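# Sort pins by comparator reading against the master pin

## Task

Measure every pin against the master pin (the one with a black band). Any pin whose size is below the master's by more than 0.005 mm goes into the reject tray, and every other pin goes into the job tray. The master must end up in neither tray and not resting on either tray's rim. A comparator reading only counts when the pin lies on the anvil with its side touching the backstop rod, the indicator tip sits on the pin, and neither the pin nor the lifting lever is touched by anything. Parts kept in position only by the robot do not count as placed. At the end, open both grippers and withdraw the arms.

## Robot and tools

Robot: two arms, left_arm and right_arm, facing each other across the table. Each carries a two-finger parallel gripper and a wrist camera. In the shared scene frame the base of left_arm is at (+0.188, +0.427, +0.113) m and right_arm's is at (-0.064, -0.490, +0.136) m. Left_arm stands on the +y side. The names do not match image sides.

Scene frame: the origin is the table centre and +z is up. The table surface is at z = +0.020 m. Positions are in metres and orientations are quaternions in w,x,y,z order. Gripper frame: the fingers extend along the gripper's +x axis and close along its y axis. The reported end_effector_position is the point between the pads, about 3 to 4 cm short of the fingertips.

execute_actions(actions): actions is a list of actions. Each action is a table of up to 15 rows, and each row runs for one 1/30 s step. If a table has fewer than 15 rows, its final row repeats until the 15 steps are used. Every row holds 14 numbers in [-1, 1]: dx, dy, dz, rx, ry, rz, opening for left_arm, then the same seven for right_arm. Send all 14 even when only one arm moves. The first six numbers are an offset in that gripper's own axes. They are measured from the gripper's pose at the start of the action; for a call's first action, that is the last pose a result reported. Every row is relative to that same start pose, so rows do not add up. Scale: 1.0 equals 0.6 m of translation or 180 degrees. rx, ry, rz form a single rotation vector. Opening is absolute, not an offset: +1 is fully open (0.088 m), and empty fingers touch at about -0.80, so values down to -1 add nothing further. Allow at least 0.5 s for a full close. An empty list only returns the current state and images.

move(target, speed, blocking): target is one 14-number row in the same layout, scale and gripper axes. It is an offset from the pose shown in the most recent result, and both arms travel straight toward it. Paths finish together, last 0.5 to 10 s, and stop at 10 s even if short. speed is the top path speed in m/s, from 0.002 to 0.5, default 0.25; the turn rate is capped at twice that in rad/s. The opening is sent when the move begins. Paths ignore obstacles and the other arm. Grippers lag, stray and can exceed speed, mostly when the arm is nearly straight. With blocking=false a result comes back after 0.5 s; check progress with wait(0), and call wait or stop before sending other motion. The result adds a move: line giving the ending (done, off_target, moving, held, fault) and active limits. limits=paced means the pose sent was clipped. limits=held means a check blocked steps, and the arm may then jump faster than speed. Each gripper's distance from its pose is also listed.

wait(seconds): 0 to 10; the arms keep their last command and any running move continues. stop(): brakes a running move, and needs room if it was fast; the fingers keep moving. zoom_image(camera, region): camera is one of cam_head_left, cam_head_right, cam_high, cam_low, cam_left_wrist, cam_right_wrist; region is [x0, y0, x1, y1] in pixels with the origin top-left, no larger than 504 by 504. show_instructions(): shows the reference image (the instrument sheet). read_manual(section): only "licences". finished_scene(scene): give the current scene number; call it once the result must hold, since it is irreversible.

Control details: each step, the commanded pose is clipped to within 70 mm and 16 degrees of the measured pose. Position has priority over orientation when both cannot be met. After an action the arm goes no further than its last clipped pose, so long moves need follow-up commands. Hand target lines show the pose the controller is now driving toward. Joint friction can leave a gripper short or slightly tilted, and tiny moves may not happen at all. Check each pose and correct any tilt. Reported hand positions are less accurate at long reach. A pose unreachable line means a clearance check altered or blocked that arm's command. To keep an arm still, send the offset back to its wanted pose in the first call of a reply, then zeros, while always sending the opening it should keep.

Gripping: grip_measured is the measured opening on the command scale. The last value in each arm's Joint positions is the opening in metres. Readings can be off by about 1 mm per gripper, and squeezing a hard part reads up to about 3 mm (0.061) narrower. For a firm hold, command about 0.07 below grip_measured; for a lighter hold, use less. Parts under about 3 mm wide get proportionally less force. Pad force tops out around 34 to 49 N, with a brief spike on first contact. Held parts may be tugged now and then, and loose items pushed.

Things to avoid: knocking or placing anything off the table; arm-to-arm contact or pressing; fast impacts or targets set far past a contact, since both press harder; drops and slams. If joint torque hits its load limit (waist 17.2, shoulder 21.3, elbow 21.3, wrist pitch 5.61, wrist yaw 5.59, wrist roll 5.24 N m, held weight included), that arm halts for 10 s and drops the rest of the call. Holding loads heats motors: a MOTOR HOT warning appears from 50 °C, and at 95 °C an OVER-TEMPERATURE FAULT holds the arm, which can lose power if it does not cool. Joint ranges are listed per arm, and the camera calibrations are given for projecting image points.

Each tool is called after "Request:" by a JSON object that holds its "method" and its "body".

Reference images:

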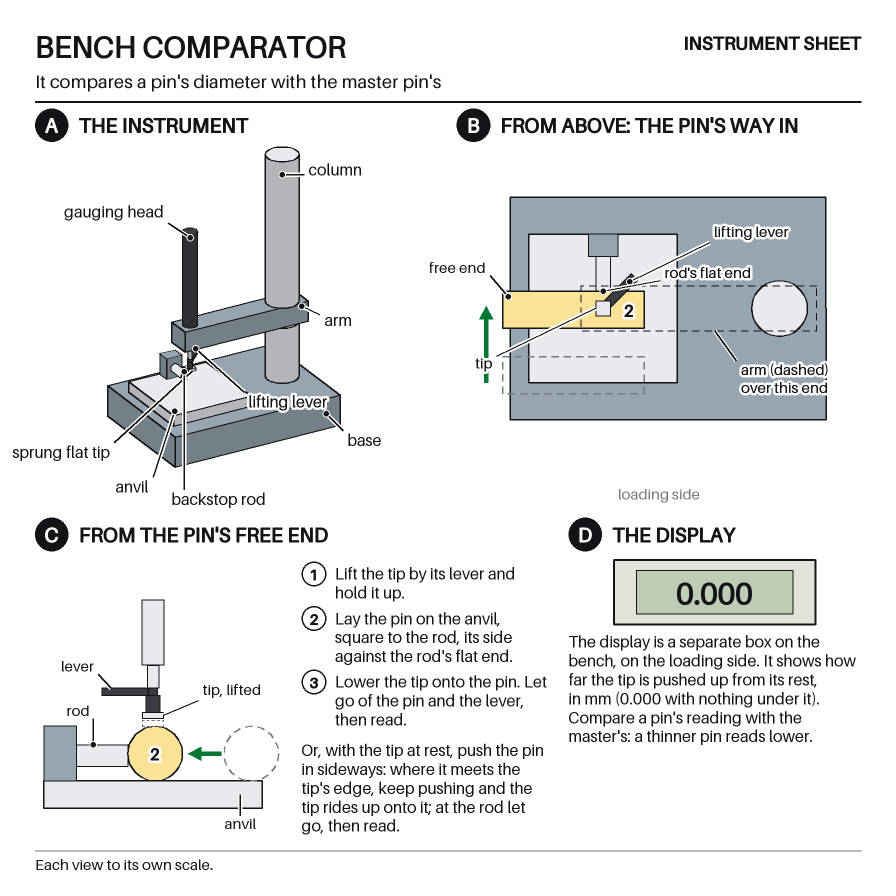

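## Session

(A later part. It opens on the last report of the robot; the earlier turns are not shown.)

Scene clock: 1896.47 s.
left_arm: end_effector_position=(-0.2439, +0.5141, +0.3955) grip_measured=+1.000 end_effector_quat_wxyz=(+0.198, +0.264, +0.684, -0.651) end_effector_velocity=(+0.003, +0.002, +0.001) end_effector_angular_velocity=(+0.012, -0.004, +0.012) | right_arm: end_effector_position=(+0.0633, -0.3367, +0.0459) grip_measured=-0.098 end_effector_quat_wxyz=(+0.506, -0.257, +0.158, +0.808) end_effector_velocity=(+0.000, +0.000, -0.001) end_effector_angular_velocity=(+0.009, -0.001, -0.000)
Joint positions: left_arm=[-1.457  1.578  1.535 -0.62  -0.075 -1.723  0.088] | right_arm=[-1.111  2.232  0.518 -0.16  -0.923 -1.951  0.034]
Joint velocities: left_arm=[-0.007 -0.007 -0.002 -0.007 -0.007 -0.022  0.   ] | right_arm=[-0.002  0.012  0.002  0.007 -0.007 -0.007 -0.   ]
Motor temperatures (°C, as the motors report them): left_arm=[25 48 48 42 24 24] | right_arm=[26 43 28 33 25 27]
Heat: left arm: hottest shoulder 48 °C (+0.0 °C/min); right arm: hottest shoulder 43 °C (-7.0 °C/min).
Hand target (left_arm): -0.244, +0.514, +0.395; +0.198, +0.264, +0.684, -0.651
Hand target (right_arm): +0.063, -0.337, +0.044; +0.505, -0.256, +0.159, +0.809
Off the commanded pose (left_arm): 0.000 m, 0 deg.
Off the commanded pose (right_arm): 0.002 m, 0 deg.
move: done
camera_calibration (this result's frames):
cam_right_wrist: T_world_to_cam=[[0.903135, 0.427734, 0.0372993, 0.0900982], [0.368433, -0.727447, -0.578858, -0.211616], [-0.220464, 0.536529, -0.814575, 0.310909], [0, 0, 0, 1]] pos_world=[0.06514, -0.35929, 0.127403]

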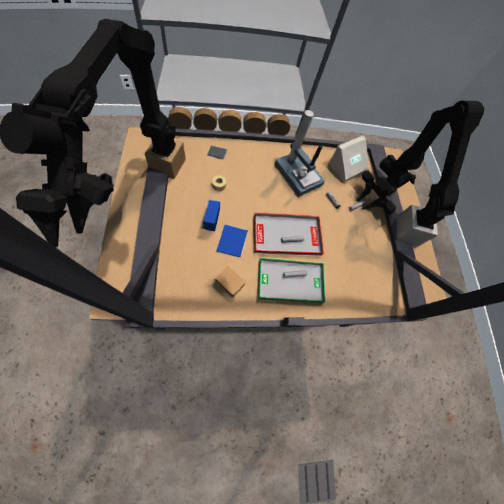

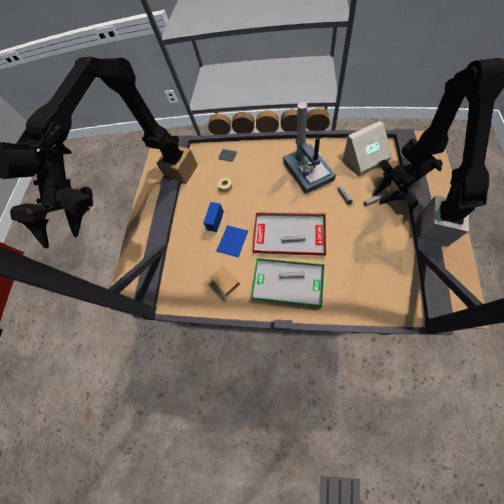

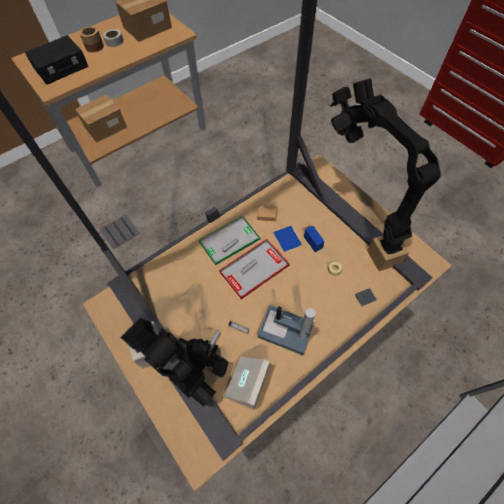

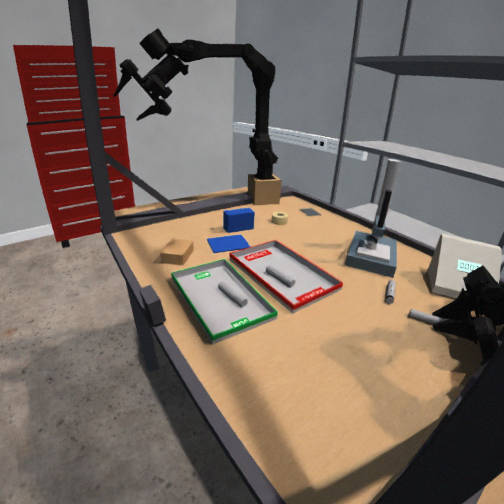

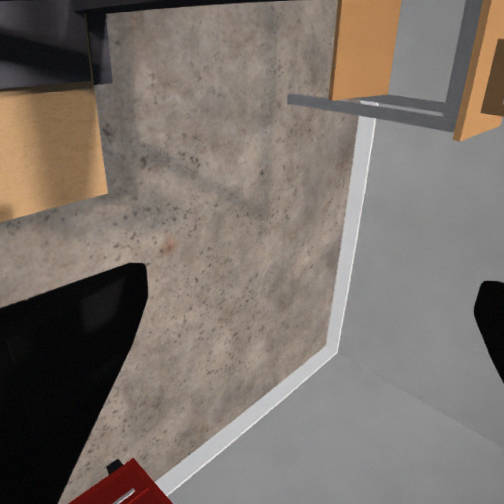

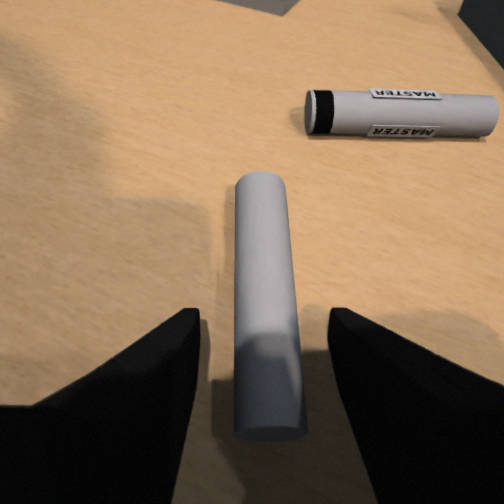

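Request:
{"method": "execute_actions", "body": {"actions": [[[0,0,0,0,0,0,1, 0,0,0,0,0,0,-0.45]],[[0,0,0,0,0,0,1, 0,0,0,0,0,0,-0.75]],[[0,0,0,0,0,0,1, 0,0,0,0,0,0,-0.75]]]}}

Request:
{"method": "move", "body": {"target": [0,0,0,0,0,0,1, -0.072,0,0.102,0,0,0,-0.75], "speed": 0.15}}

Scene clock: 1905.50 s.
left_arm: end_effector_position=(-0.2439, +0.5141, +0.3955) grip_measured=+1.000 end_effector_quat_wxyz=(+0.198, +0.264, +0.684, -0.651) end_effector_velocity=(+0.002, +0.002, +0.003) end_effector_angular_velocity=(+0.002, +0.003, +0.003) | right_arm: end_effector_position=(+0.0635, -0.3366, +0.0457) grip_measured=-0.510 end_effector_quat_wxyz=(+0.506, -0.257, +0.157, +0.808) end_effector_velocity=(+0.000, +0.003, +0.003) end_effector_angular_velocity=(+0.017, +0.013, -0.008)
Joint positions: left_arm=[-1.457  1.578  1.535 -0.62  -0.075 -1.723  0.088] | right_arm=[-1.111  2.233  0.518 -0.159 -0.925 -1.951  0.014]
Joint velocities: left_arm=[-0.007 -0.007  0.002 -0.007 -0.007 -0.007  0.   ] | right_arm=[ 0.002 -0.002  0.002 -0.007 -0.022  0.007 -0.   ]
Motor temperatures (°C, as the motors report them): left_arm=[25 48 48 42 24 24] | right_arm=[26 43 28 32 25 27]
Heat: left arm: hottest shoulder 48 °C (+0.0 °C/min); right arm: hottest shoulder 43 °C (-8.1 °C/min).
Hand target (left_arm): -0.244, +0.514, +0.395; +0.198, +0.264, +0.684, -0.651
Hand target (right_arm): +0.063, -0.337, +0.046; +0.506, -0.257, +0.157, +0.808
Off the commanded pose (left_arm): 0.000 m, 0 deg.
Off the commanded pose (right_arm): 0.000 m, 0 deg.
camera_calibration (this result's frames):
cam_right_wrist: T_world_to_cam=[[0.903262, 0.427379, 0.0382759, 0.0897094], [0.368472, -0.726857, -0.579575, -0.211407], [-0.219877, 0.537612, -0.81402, 0.311082], [0, 0, 0, 1]] pos_world=[0.0652662, -0.359244, 0.127267]

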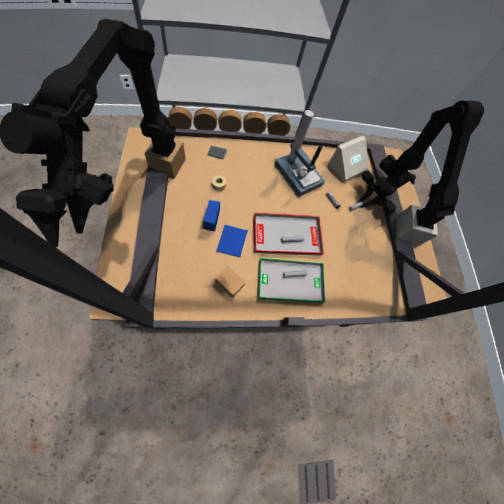

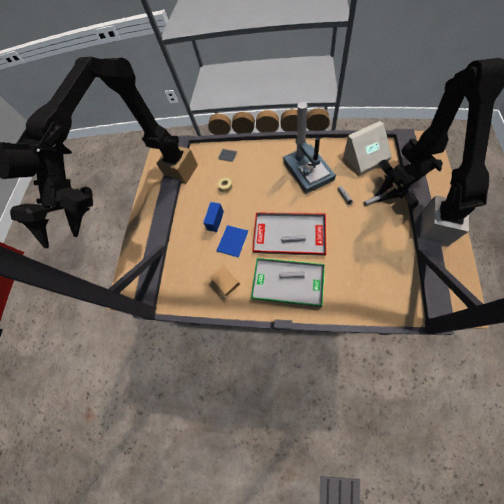

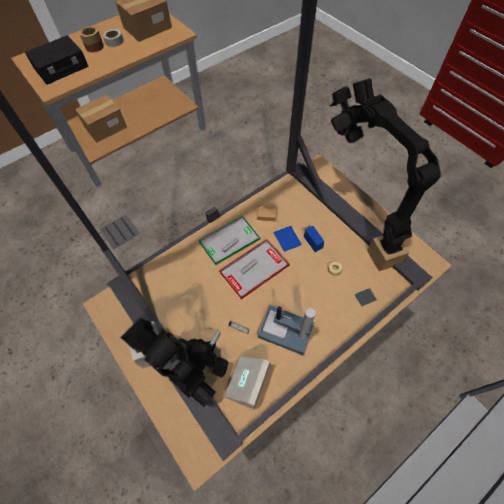

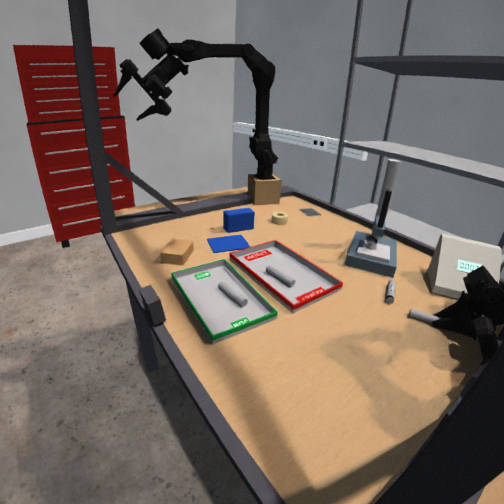

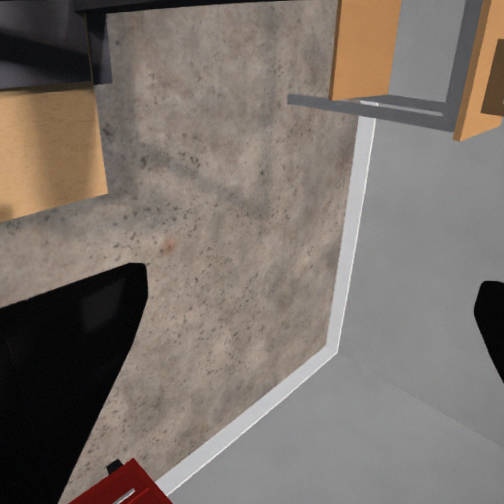

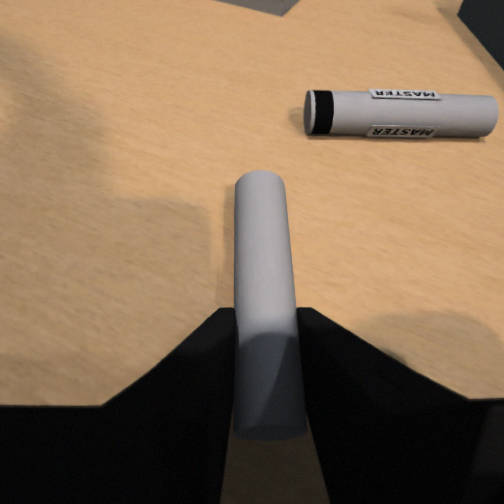

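Scene clock: 1906.53 s.
left_arm: end_effector_position=(-0.2439, +0.5141, +0.3955) grip_measured=+1.000 end_effector_quat_wxyz=(+0.198, +0.264, +0.684, -0.651) end_effector_velocity=(+0.001, -0.000, -0.003) end_effector_angular_velocity=(-0.013, -0.010, -0.001) | right_arm: end_effector_position=(+0.0587, -0.3380, +0.1172) grip_measured=-0.510 end_effector_quat_wxyz=(+0.503, -0.251, +0.166, +0.810) end_effector_velocity=(-0.001, -0.001, +0.002) end_effector_angular_velocity=(-0.011, +0.011, -0.004)
Joint positions: left_arm=[-1.457  1.578  1.535 -0.62  -0.075 -1.723  0.088] | right_arm=[-1.111  1.849  0.499 -0.544 -0.921 -1.948  0.014]
Joint velocities: left_arm=[-0.002  0.002 -0.002 -0.007 -0.007  0.007  0.   ] | right_arm=[-0.002 -0.012  0.002 -0.022  0.007  0.007 -0.   ]
Motor temperatures (°C, as the motors report them): left_arm=[25 48 48 42 24 24] | right_arm=[26 43 28 32 25 27]
Heat: left arm: hottest shoulder 48 °C (+0.0 °C/min); right arm: hottest shoulder 43 °C (-8.1 °C/min).
Hand target (left_arm): -0.244, +0.514, +0.395; +0.198, +0.264, +0.684, -0.651
Hand target (right_arm): +0.063, -0.337, +0.120; +0.506, -0.257, +0.157, +0.808
Off the commanded pose (left_arm): 0.000 m, 0 deg.
Off the commanded pose (right_arm): 0.006 m, 1 deg.
move: done
camera_calibration (this result's frames):
cam_right_wrist: T_world_to_cam=[[0.90403, 0.427183, 0.0156473, 0.0944481], [0.355989, -0.732091, -0.580787, -0.170179], [-0.236647, 0.530619, -0.813905, 0.367555], [0, 0, 0, 1]] pos_world=[0.062179, -0.359965, 0.19884]

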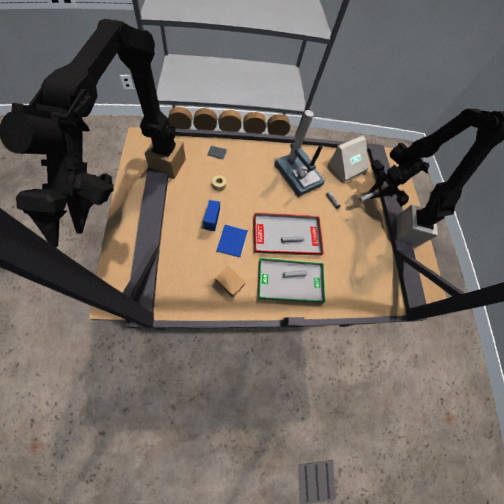

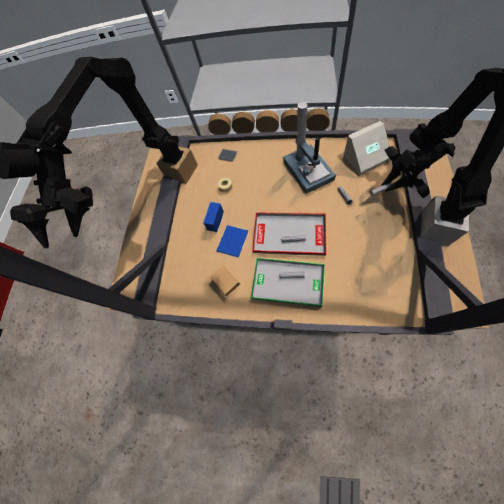

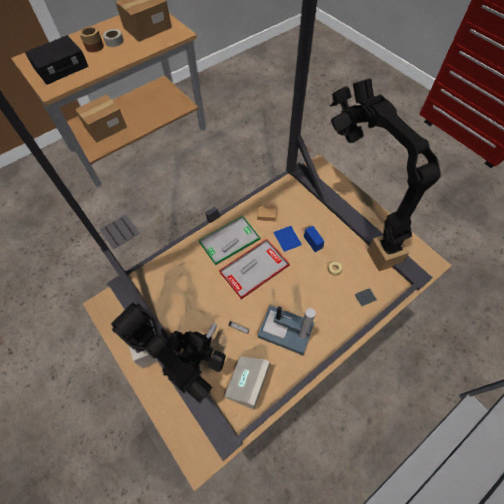

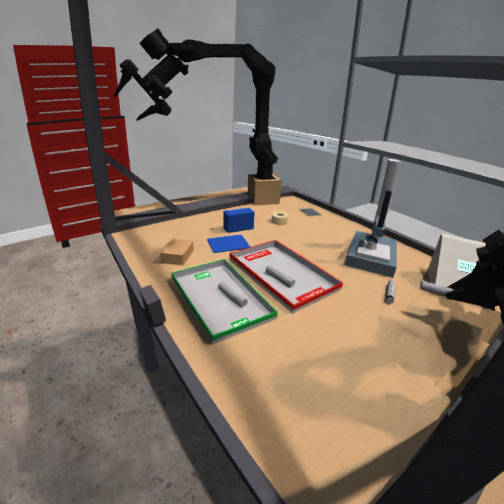

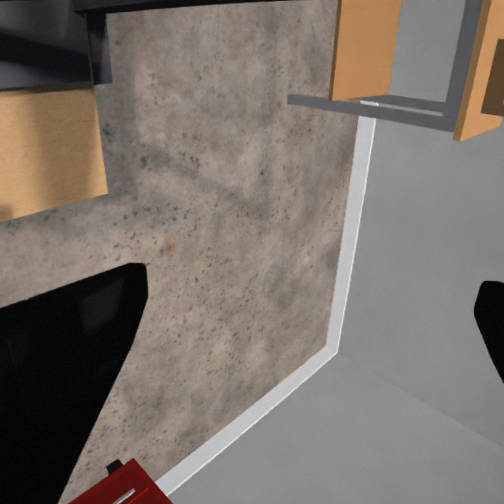

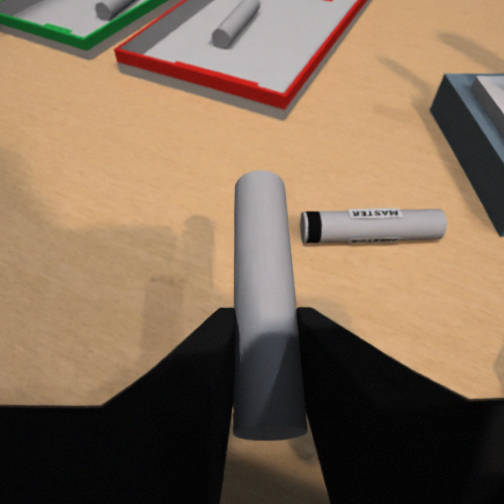

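Request:
{"method": "move", "body": {"target": [0,0,0,0,0,0,1, 0.131,-0.013,0.118,0.176,0,-0.257,-0.75], "speed": 0.3}}

Scene clock: 1932.53 s.
left_arm: end_effector_position=(-0.2439, +0.5141, +0.3955) grip_measured=+1.000 end_effector_quat_wxyz=(+0.198, +0.264, +0.684, -0.651) end_effector_velocity=(-0.000, +0.000, +0.001) end_effector_angular_velocity=(-0.020, +0.010, -0.010) | right_arm: end_effector_position=(+0.0208, -0.2458, +0.1271) grip_measured=-0.510 end_effector_quat_wxyz=(+0.824, -0.161, +0.266, +0.474) end_effector_velocity=(+0.002, -0.000, -0.000) end_effector_angular_velocity=(-0.008, -0.016, -0.021)
Joint positions: left_arm=[-1.457  1.578  1.535 -0.62  -0.075 -1.723  0.088] | right_arm=[0.063 1.613 0.029 0.918 0.292 0.206 0.014]
Joint velocities: left_arm=[-0.002 -0.002 -0.002  0.007 -0.007  0.022  0.   ] | right_arm=[ 0.012  0.007  0.007 -0.007  0.037  0.007 -0.   ]
Motor temperatures (°C, as the motors report them): left_arm=[25 48 48 42 24 24] | right_arm=[26 43 28 32 25 27]
Heat: left arm: hottest shoulder 48 °C (+0.0 °C/min); right arm: hottest shoulder 43 °C (-4.1 °C/min).
Hand target (left_arm): -0.244, +0.514, +0.395; +0.198, +0.264, +0.684, -0.651
Hand target (right_arm): +0.021, -0.241, +0.130; +0.826, -0.154, +0.263, +0.474
Off the commanded pose (left_arm): 0.000 m, 0 deg.
Off the commanded pose (right_arm): 0.006 m, 1 deg.
move: done
camera_calibration (this result's frames):
cam_right_wrist: T_world_to_cam=[[0.859814, -0.508529, 0.0460158, -0.143772], [-0.398203, -0.724219, -0.562975, -0.0680596], [0.319615, 0.46573, -0.825192, 0.291608], [0, 0, 0, 1]] pos_world=[0.00331285, -0.258213, 0.208933]

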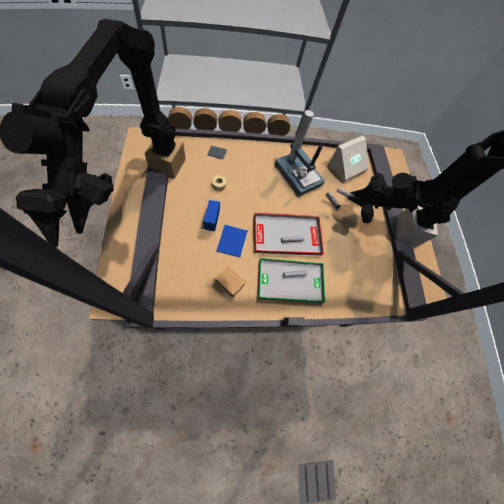

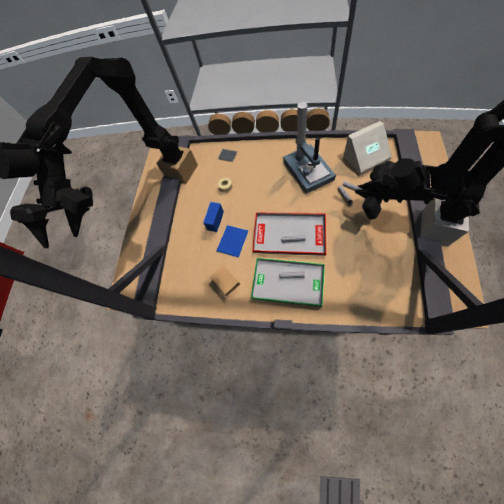

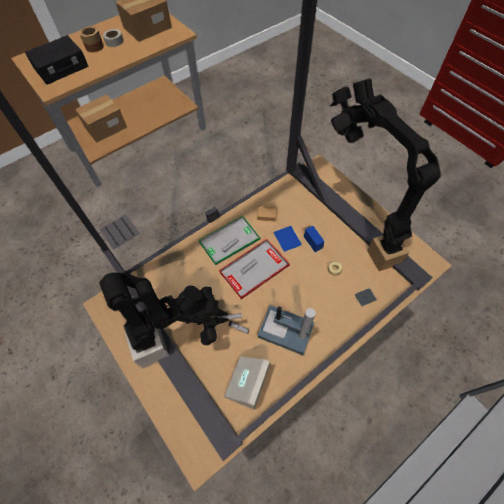

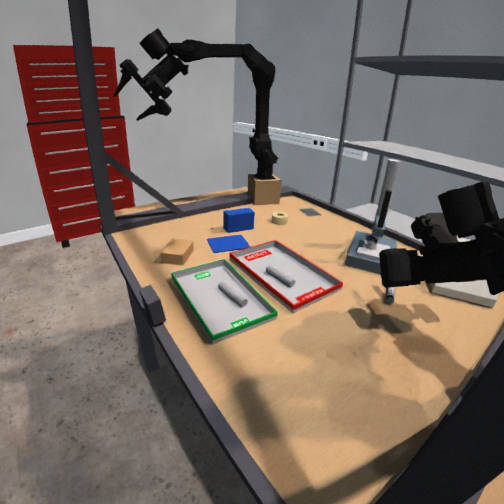

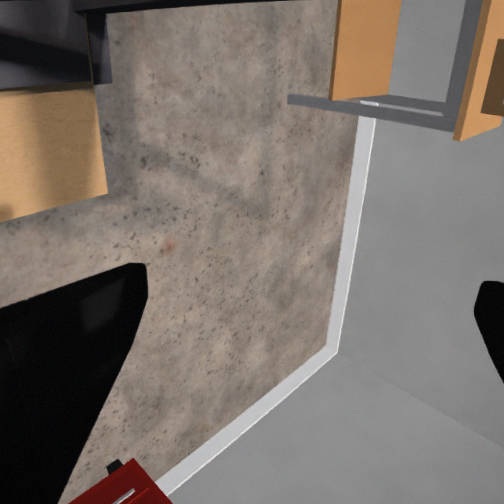

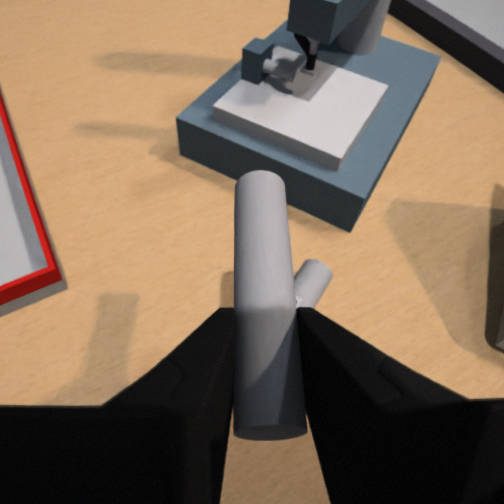

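Request:
{"method": "move", "body": {"target": [0,0,0,0,0,0,1, 0.2225,-0.067,0.116,0.1055,-0.003,-0.139,-0.75], "speed": 0.2}}

Scene clock: 1952.50 s.
left_arm: end_effector_position=(-0.2439, +0.5141, +0.3955) grip_measured=+1.000 end_effector_quat_wxyz=(+0.198, +0.264, +0.684, -0.651) end_effector_velocity=(-0.000, +0.000, +0.001) end_effector_angular_velocity=(+0.014, +0.006, +0.017) | right_arm: end_effector_position=(+0.1268, -0.1396, +0.1047) grip_measured=-0.510 end_effector_quat_wxyz=(+0.921, -0.081, +0.297, +0.240) end_effector_velocity=(+0.000, +0.001, -0.002) end_effector_angular_velocity=(-0.014, +0.014, -0.002)
Joint positions: left_arm=[-1.457  1.578  1.535 -0.62  -0.075 -1.723  0.088] | right_arm=[-0.052  2.083  0.705  0.584  0.607  0.518  0.014]
Joint velocities: left_arm=[-0.002 -0.002 -0.002  0.007 -0.007 -0.022  0.   ] | right_arm=[-0.002  0.002  0.017 -0.037 -0.007  0.007 -0.   ]
Motor temperatures (°C, as the motors report them): left_arm=[25 48 48 42 24 24] | right_arm=[26 41 29 36 25 27]
Heat: left arm: hottest shoulder 48 °C (+0.0 °C/min); right arm: hottest shoulder 41 °C (-3.0 °C/min).
Hand target (left_arm): -0.244, +0.514, +0.395; +0.198, +0.264, +0.684, -0.651
Hand target (right_arm): +0.130, -0.137, +0.105; +0.923, -0.075, +0.295, +0.236
Off the commanded pose (left_arm): 0.000 m, 0 deg.
Off the commanded pose (right_arm): 0.004 m, 1 deg.
move: done
camera_calibration (this result's frames):
cam_right_wrist: T_world_to_cam=[[0.479439, -0.876727, 0.0385788, -0.18223], [-0.710603, -0.413639, -0.569163, 0.122095], [0.514958, 0.245465, -0.821319, 0.133911], [0, 0, 0, 1]] pos_world=[0.105171, -0.142133, 0.186506]

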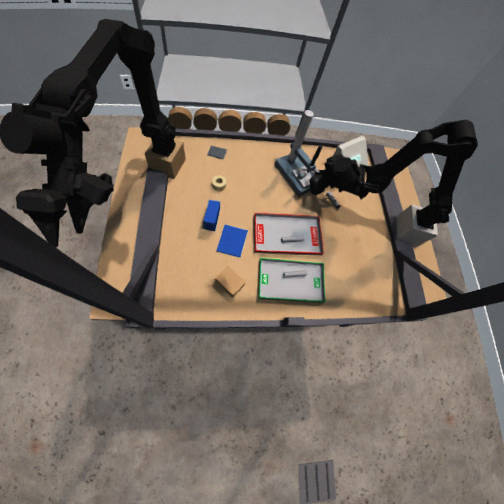

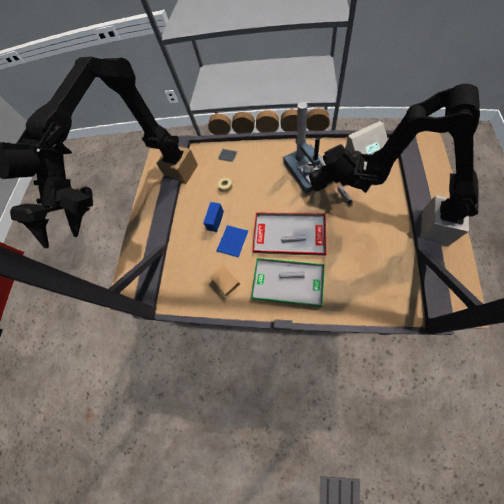

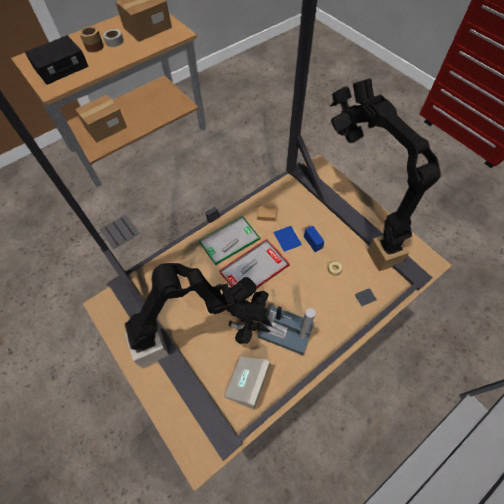

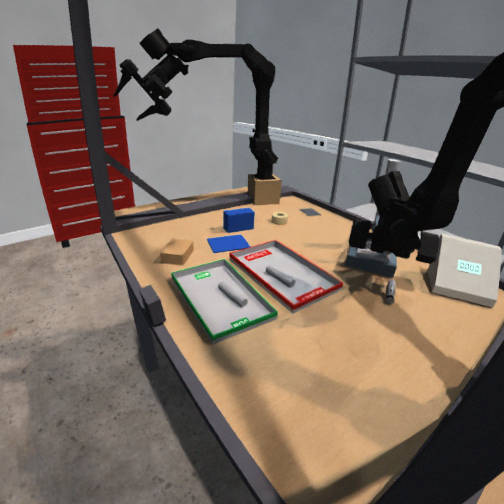

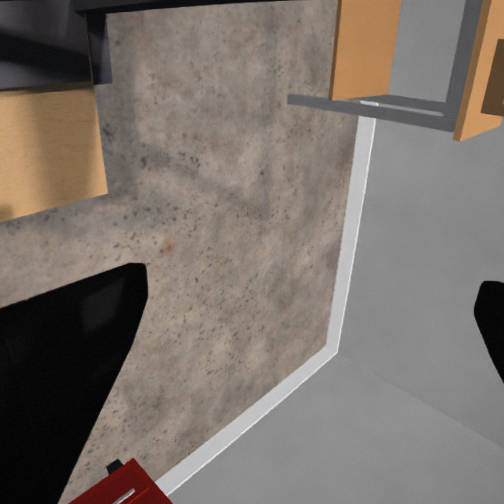

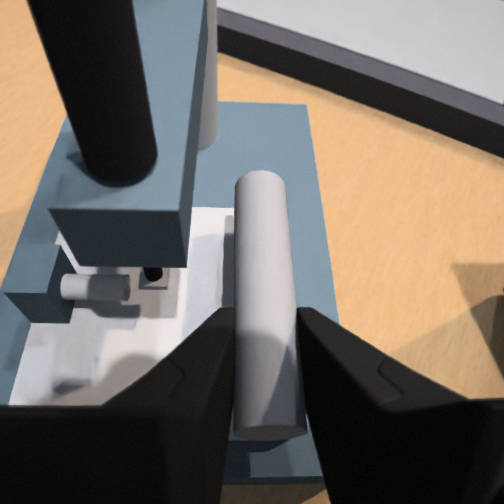

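Request:
{"method": "move", "body": {"target": [0,0,0,0,0,0,1, 0.027,0.006,-0.014,0.002,-0.006,-0.003,-0.75], "speed": 0.04}}

Scene clock: 1963.80 s.
left_arm: end_effector_position=(-0.2439, +0.5141, +0.3955) grip_measured=+1.000 end_effector_quat_wxyz=(+0.198, +0.264, +0.684, -0.651) end_effector_velocity=(+0.002, -0.000, -0.001) end_effector_angular_velocity=(-0.000, -0.007, +0.008) | right_arm: end_effector_position=(+0.1302, -0.1339, +0.0914) grip_measured=-0.510 end_effector_quat_wxyz=(+0.925, -0.074, +0.289, +0.237) end_effector_velocity=(+0.002, -0.000, -0.001) end_effector_angular_velocity=(-0.004, -0.009, -0.003)
Joint positions: left_arm=[-1.457  1.578  1.535 -0.62  -0.075 -1.723  0.088] | right_arm=[-0.052  2.162  0.729  0.656  0.621  0.518  0.014]
Joint velocities: left_arm=[-0.002 -0.002 -0.002 -0.007 -0.007 -0.007  0.   ] | right_arm=[-0.002  0.007  0.002  0.007  0.007 -0.007 -0.   ]
Motor temperatures (°C, as the motors report them): left_arm=[25 48 48 42 24 24] | right_arm=[26 42 29 37 25 27]
Heat: left arm: hottest shoulder 48 °C (+0.0 °C/min); right arm: hottest shoulder 42 °C (-1.0 °C/min).
Hand target (left_arm): -0.244, +0.514, +0.395; +0.198, +0.264, +0.684, -0.651
Hand target (right_arm): +0.132, -0.132, +0.089; +0.925, -0.077, +0.289, +0.236
Off the commanded pose (left_arm): 0.000 m, 0 deg.
Off the commanded pose (right_arm): 0.004 m, 0 deg.
move: done
camera_calibration (this result's frames):
cam_right_wrist: T_world_to_cam=[[0.46977, -0.882161, 0.0332747, -0.177416], [-0.706843, -0.398455, -0.58447, 0.122238], [0.528856, 0.251047, -0.810733, 0.11779], [0, 0, 0, 1]] pos_world=[0.107454, -0.137373, 0.172844]

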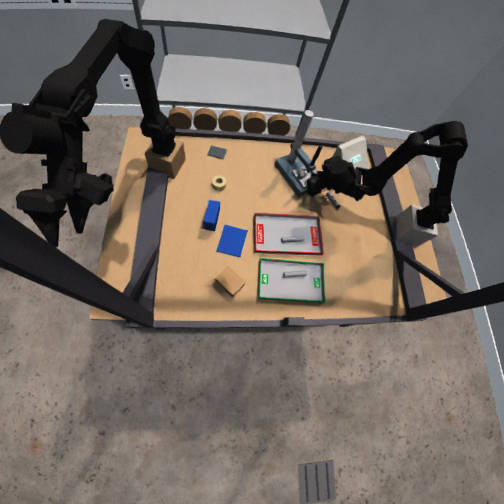

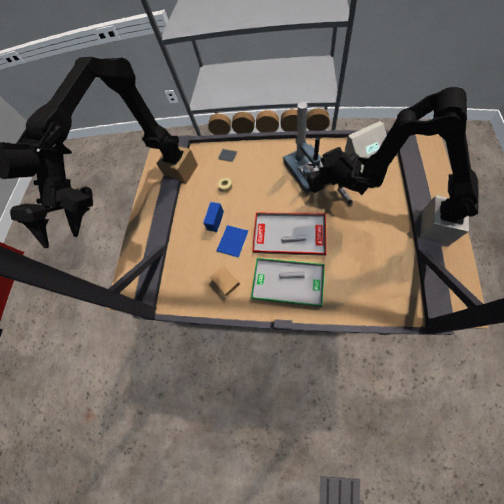

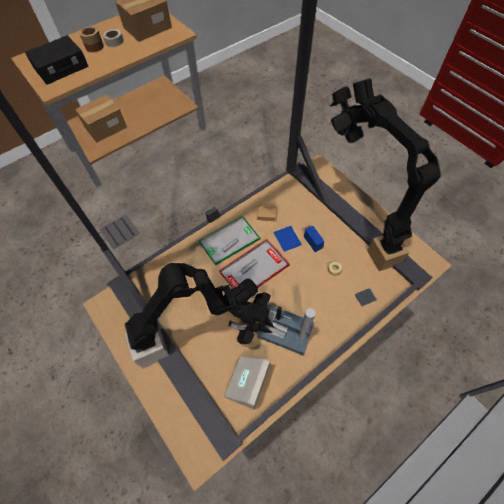

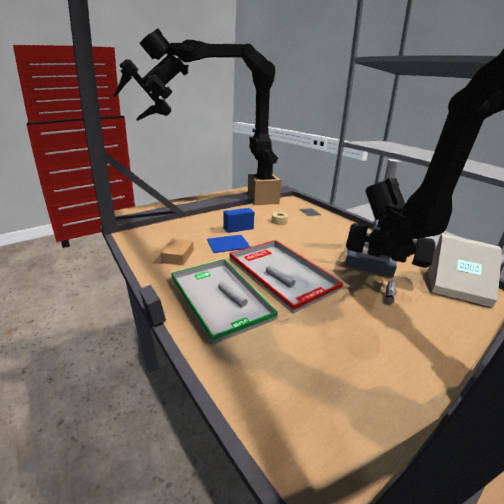

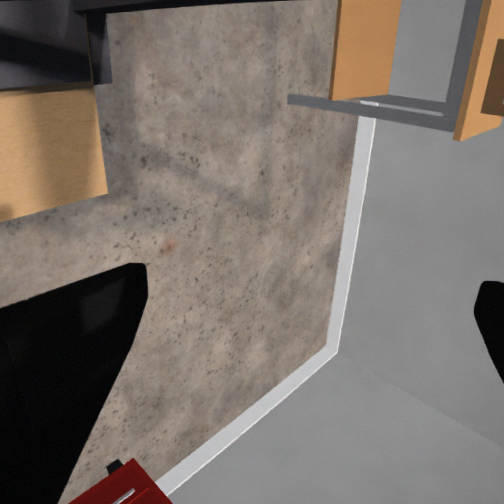

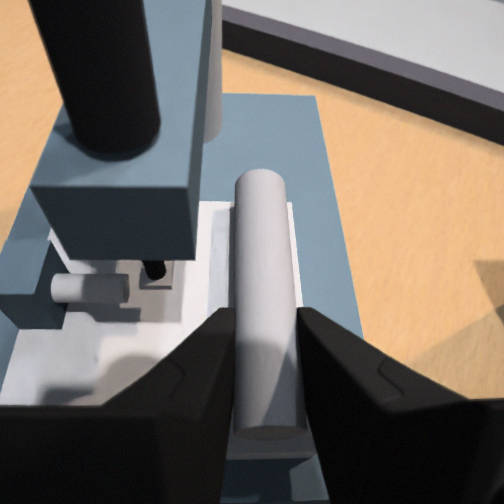

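Request:
{"method": "move", "body": {"target": [0,0,0,0,0,0,1, 0,0.066,0,0,0,0,-0.75], "speed": 0.02}}

Request:
{"method": "execute_actions", "body": {"actions": [[[0,0,0,0,0,0,1, 0,0.012,0,0,0,0,-0.75]],[[0,0,0,0,0,0,1, 0,0,0,0,0,0,-0.45]],[[0,0,0,0,0,0,1, 0,0,0,0,0,0,-0.33]],[[0,0,0,0,0,0,1, 0,0,0,0,0,0,-0.33]]]}}

Request:
{"method": "zoom_image", "body": {"camera": "cam_low", "region": [455,255,485,279]}}

Scene clock: 1978.17 s.
left_arm: end_effector_position=(-0.2439, +0.5141, +0.3955) grip_measured=+1.000 end_effector_quat_wxyz=(+0.198, +0.264, +0.684, -0.651) end_effector_velocity=(+0.004, +0.001, -0.004) end_effector_angular_velocity=(-0.004, -0.021, +0.003) | right_arm: end_effector_position=(+0.1152, -0.1071, +0.0929) grip_measured=-0.510 end_effector_quat_wxyz=(+0.927, -0.079, +0.287, +0.229) end_effector_velocity=(-0.000, +0.000, +0.001) end_effector_angular_velocity=(+0.002, -0.002, -0.007)
Joint positions: left_arm=[-1.457  1.578  1.535 -0.62  -0.075 -1.723  0.088] | right_arm=[0.02  2.195 0.848 0.52  0.688 0.586 0.014]
Joint velocities: left_arm=[-0.007 -0.002 -0.002 -0.022 -0.007 -0.007  0.   ] | right_arm=[ 0.002 -0.002  0.002 -0.007  0.007  0.007  0.   ]
Motor temperatures (°C, as the motors report them): left_arm=[25 48 48 42 24 24] | right_arm=[26 42 30 37 25 27]
Heat: left arm: hottest shoulder 48 °C (+0.0 °C/min); right arm: hottest shoulder 42 °C (-1.0 °C/min).
Hand target (left_arm): -0.244, +0.514, +0.395; +0.198, +0.264, +0.684, -0.651
Hand target (right_arm): +0.111, -0.099, +0.092; +0.925, -0.075, +0.289, +0.237
Off the commanded pose (left_arm): 0.000 m, 0 deg.
Off the commanded pose (right_arm): 0.009 m, 1 deg.
move: off_target (right_arm)
camera_calibration (this result's frames):
cam_right_wrist: T_world_to_cam=[[0.458306, -0.887489, 0.0481522, -0.147375], [-0.707109, -0.396907, -0.585202, 0.123403], [0.538473, 0.234152, -0.809457, 0.117159], [0, 0, 0, 1]] pos_world=[0.0917152, -0.109247, 0.174148]

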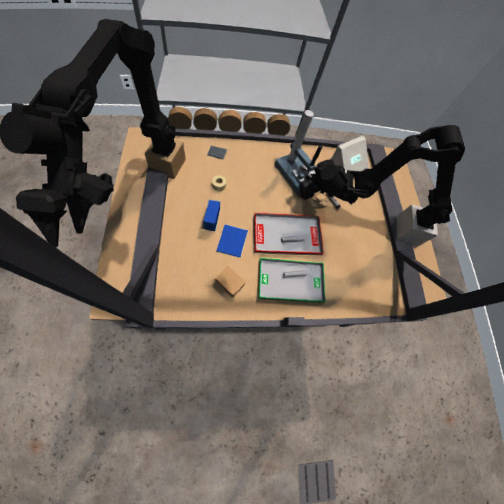

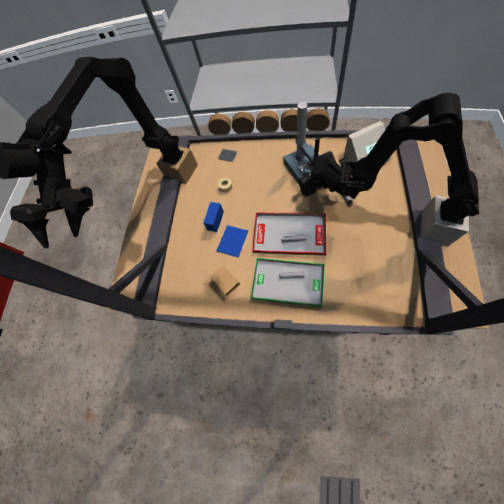

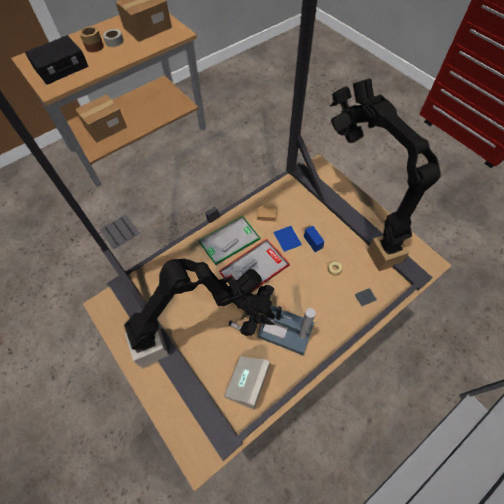

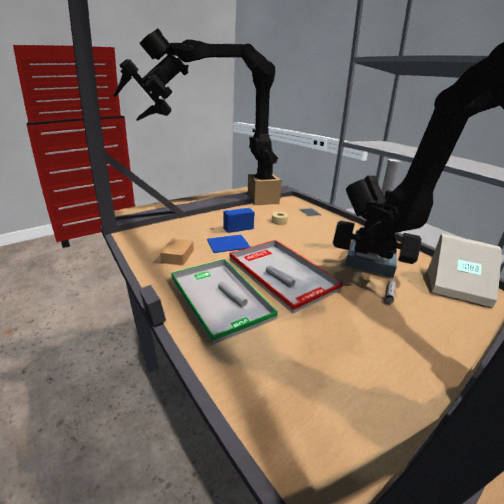

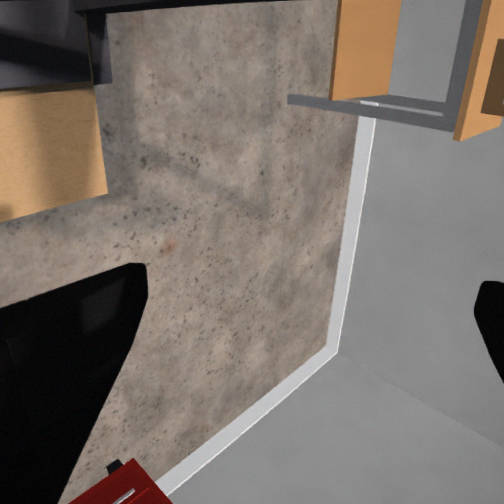

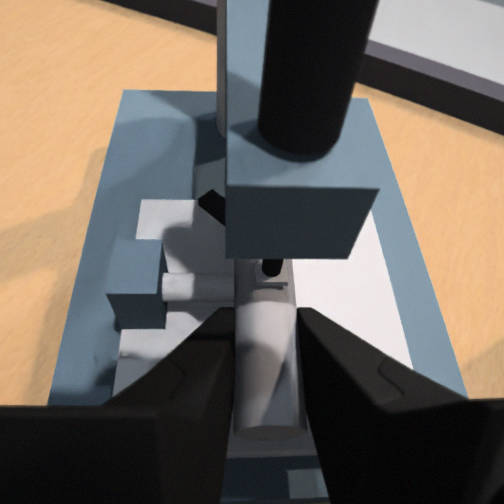

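Scene clock: 1980.17 s.
left_arm: end_effector_position=(-0.2439, +0.5141, +0.3955) grip_measured=+1.000 end_effector_quat_wxyz=(+0.198, +0.264, +0.684, -0.651) end_effector_velocity=(+0.002, -0.003, +0.001) end_effector_angular_velocity=(-0.019, +0.001, +0.010) | right_arm: end_effector_position=(+0.1152, -0.1070, +0.0933) grip_measured=-0.332 end_effector_quat_wxyz=(+0.928, -0.084, +0.287, +0.223) end_effector_velocity=(-0.000, -0.002, -0.003) end_effector_angular_velocity=(-0.016, +0.005, +0.007)
Joint positions: left_arm=[-1.457  1.578  1.535 -0.62  -0.075 -1.723  0.088] | right_arm=[0.024 2.195 0.859 0.495 0.7   0.592 0.023]
Joint velocities: left_arm=[-0.002 -0.007 -0.002 -0.007 -0.022  0.007  0.   ] | right_arm=[-0.002  0.002 -0.002 -0.007 -0.007 -0.007 -0.   ]
Motor temperatures (°C, as the motors report them): left_arm=[25 48 48 42 24 24] | right_arm=[26 43 30 37 25 27]
Heat: left arm: hottest shoulder 48 °C (+0.0 °C/min); right arm: hottest shoulder 43 °C (+0.0 °C/min).
Hand target (left_arm): -0.244, +0.514, +0.395; +0.198, +0.264, +0.684, -0.651
Hand target (right_arm): +0.115, -0.107, +0.093; +0.928, -0.084, +0.287, +0.223
Off the commanded pose (left_arm): 0.000 m, 0 deg.
Off the commanded pose (right_arm): 0.000 m, 0 deg.
camera_calibration (this result's frames):
cam_right_wrist: T_world_to_cam=[[0.450778, -0.890652, 0.0594816, -0.147796], [-0.708206, -0.397409, -0.583533, 0.123665], [0.543363, 0.220919, -0.809908, 0.115524], [0, 0, 0, 1]] pos_world=[0.0914324, -0.108011, 0.174518]

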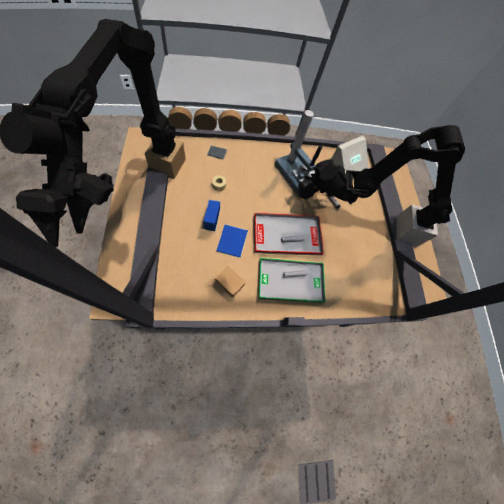

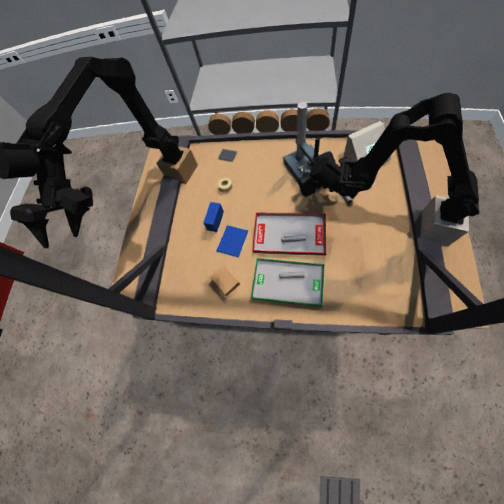

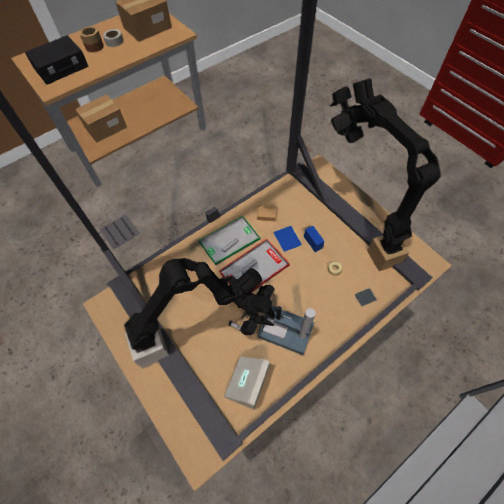

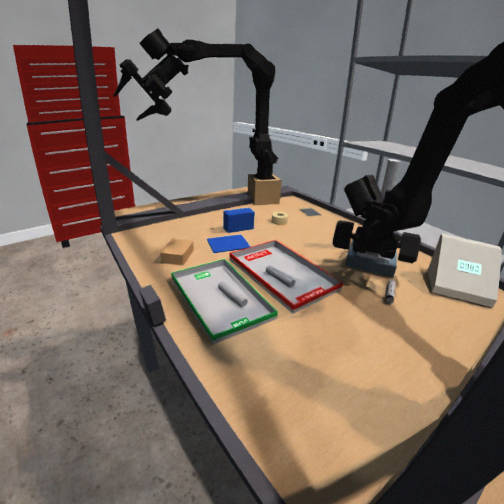

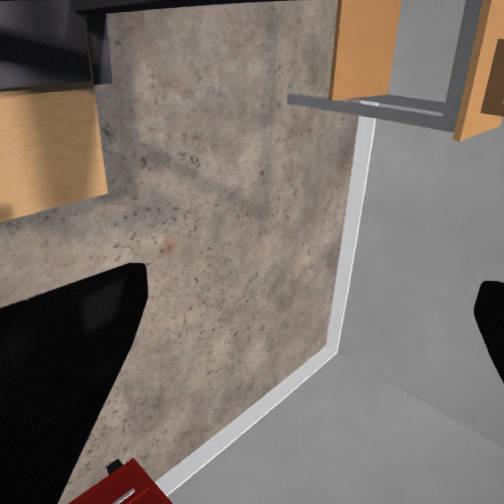

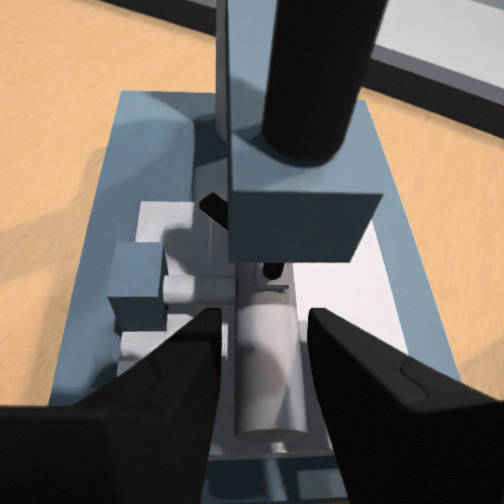

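Region (455, 255, 485, 279) of cam_low's 504x504 image, scaled by 16.800, with more detail than that image has; it fills the top 403 rows of this view, and the rest is white.

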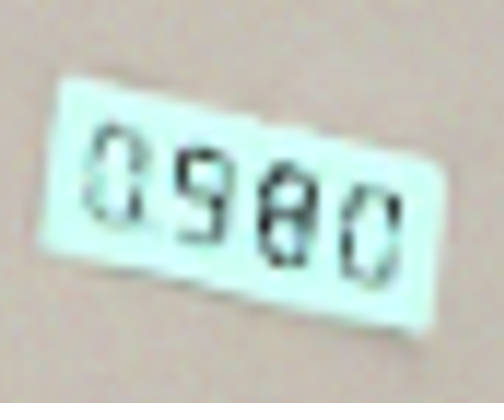

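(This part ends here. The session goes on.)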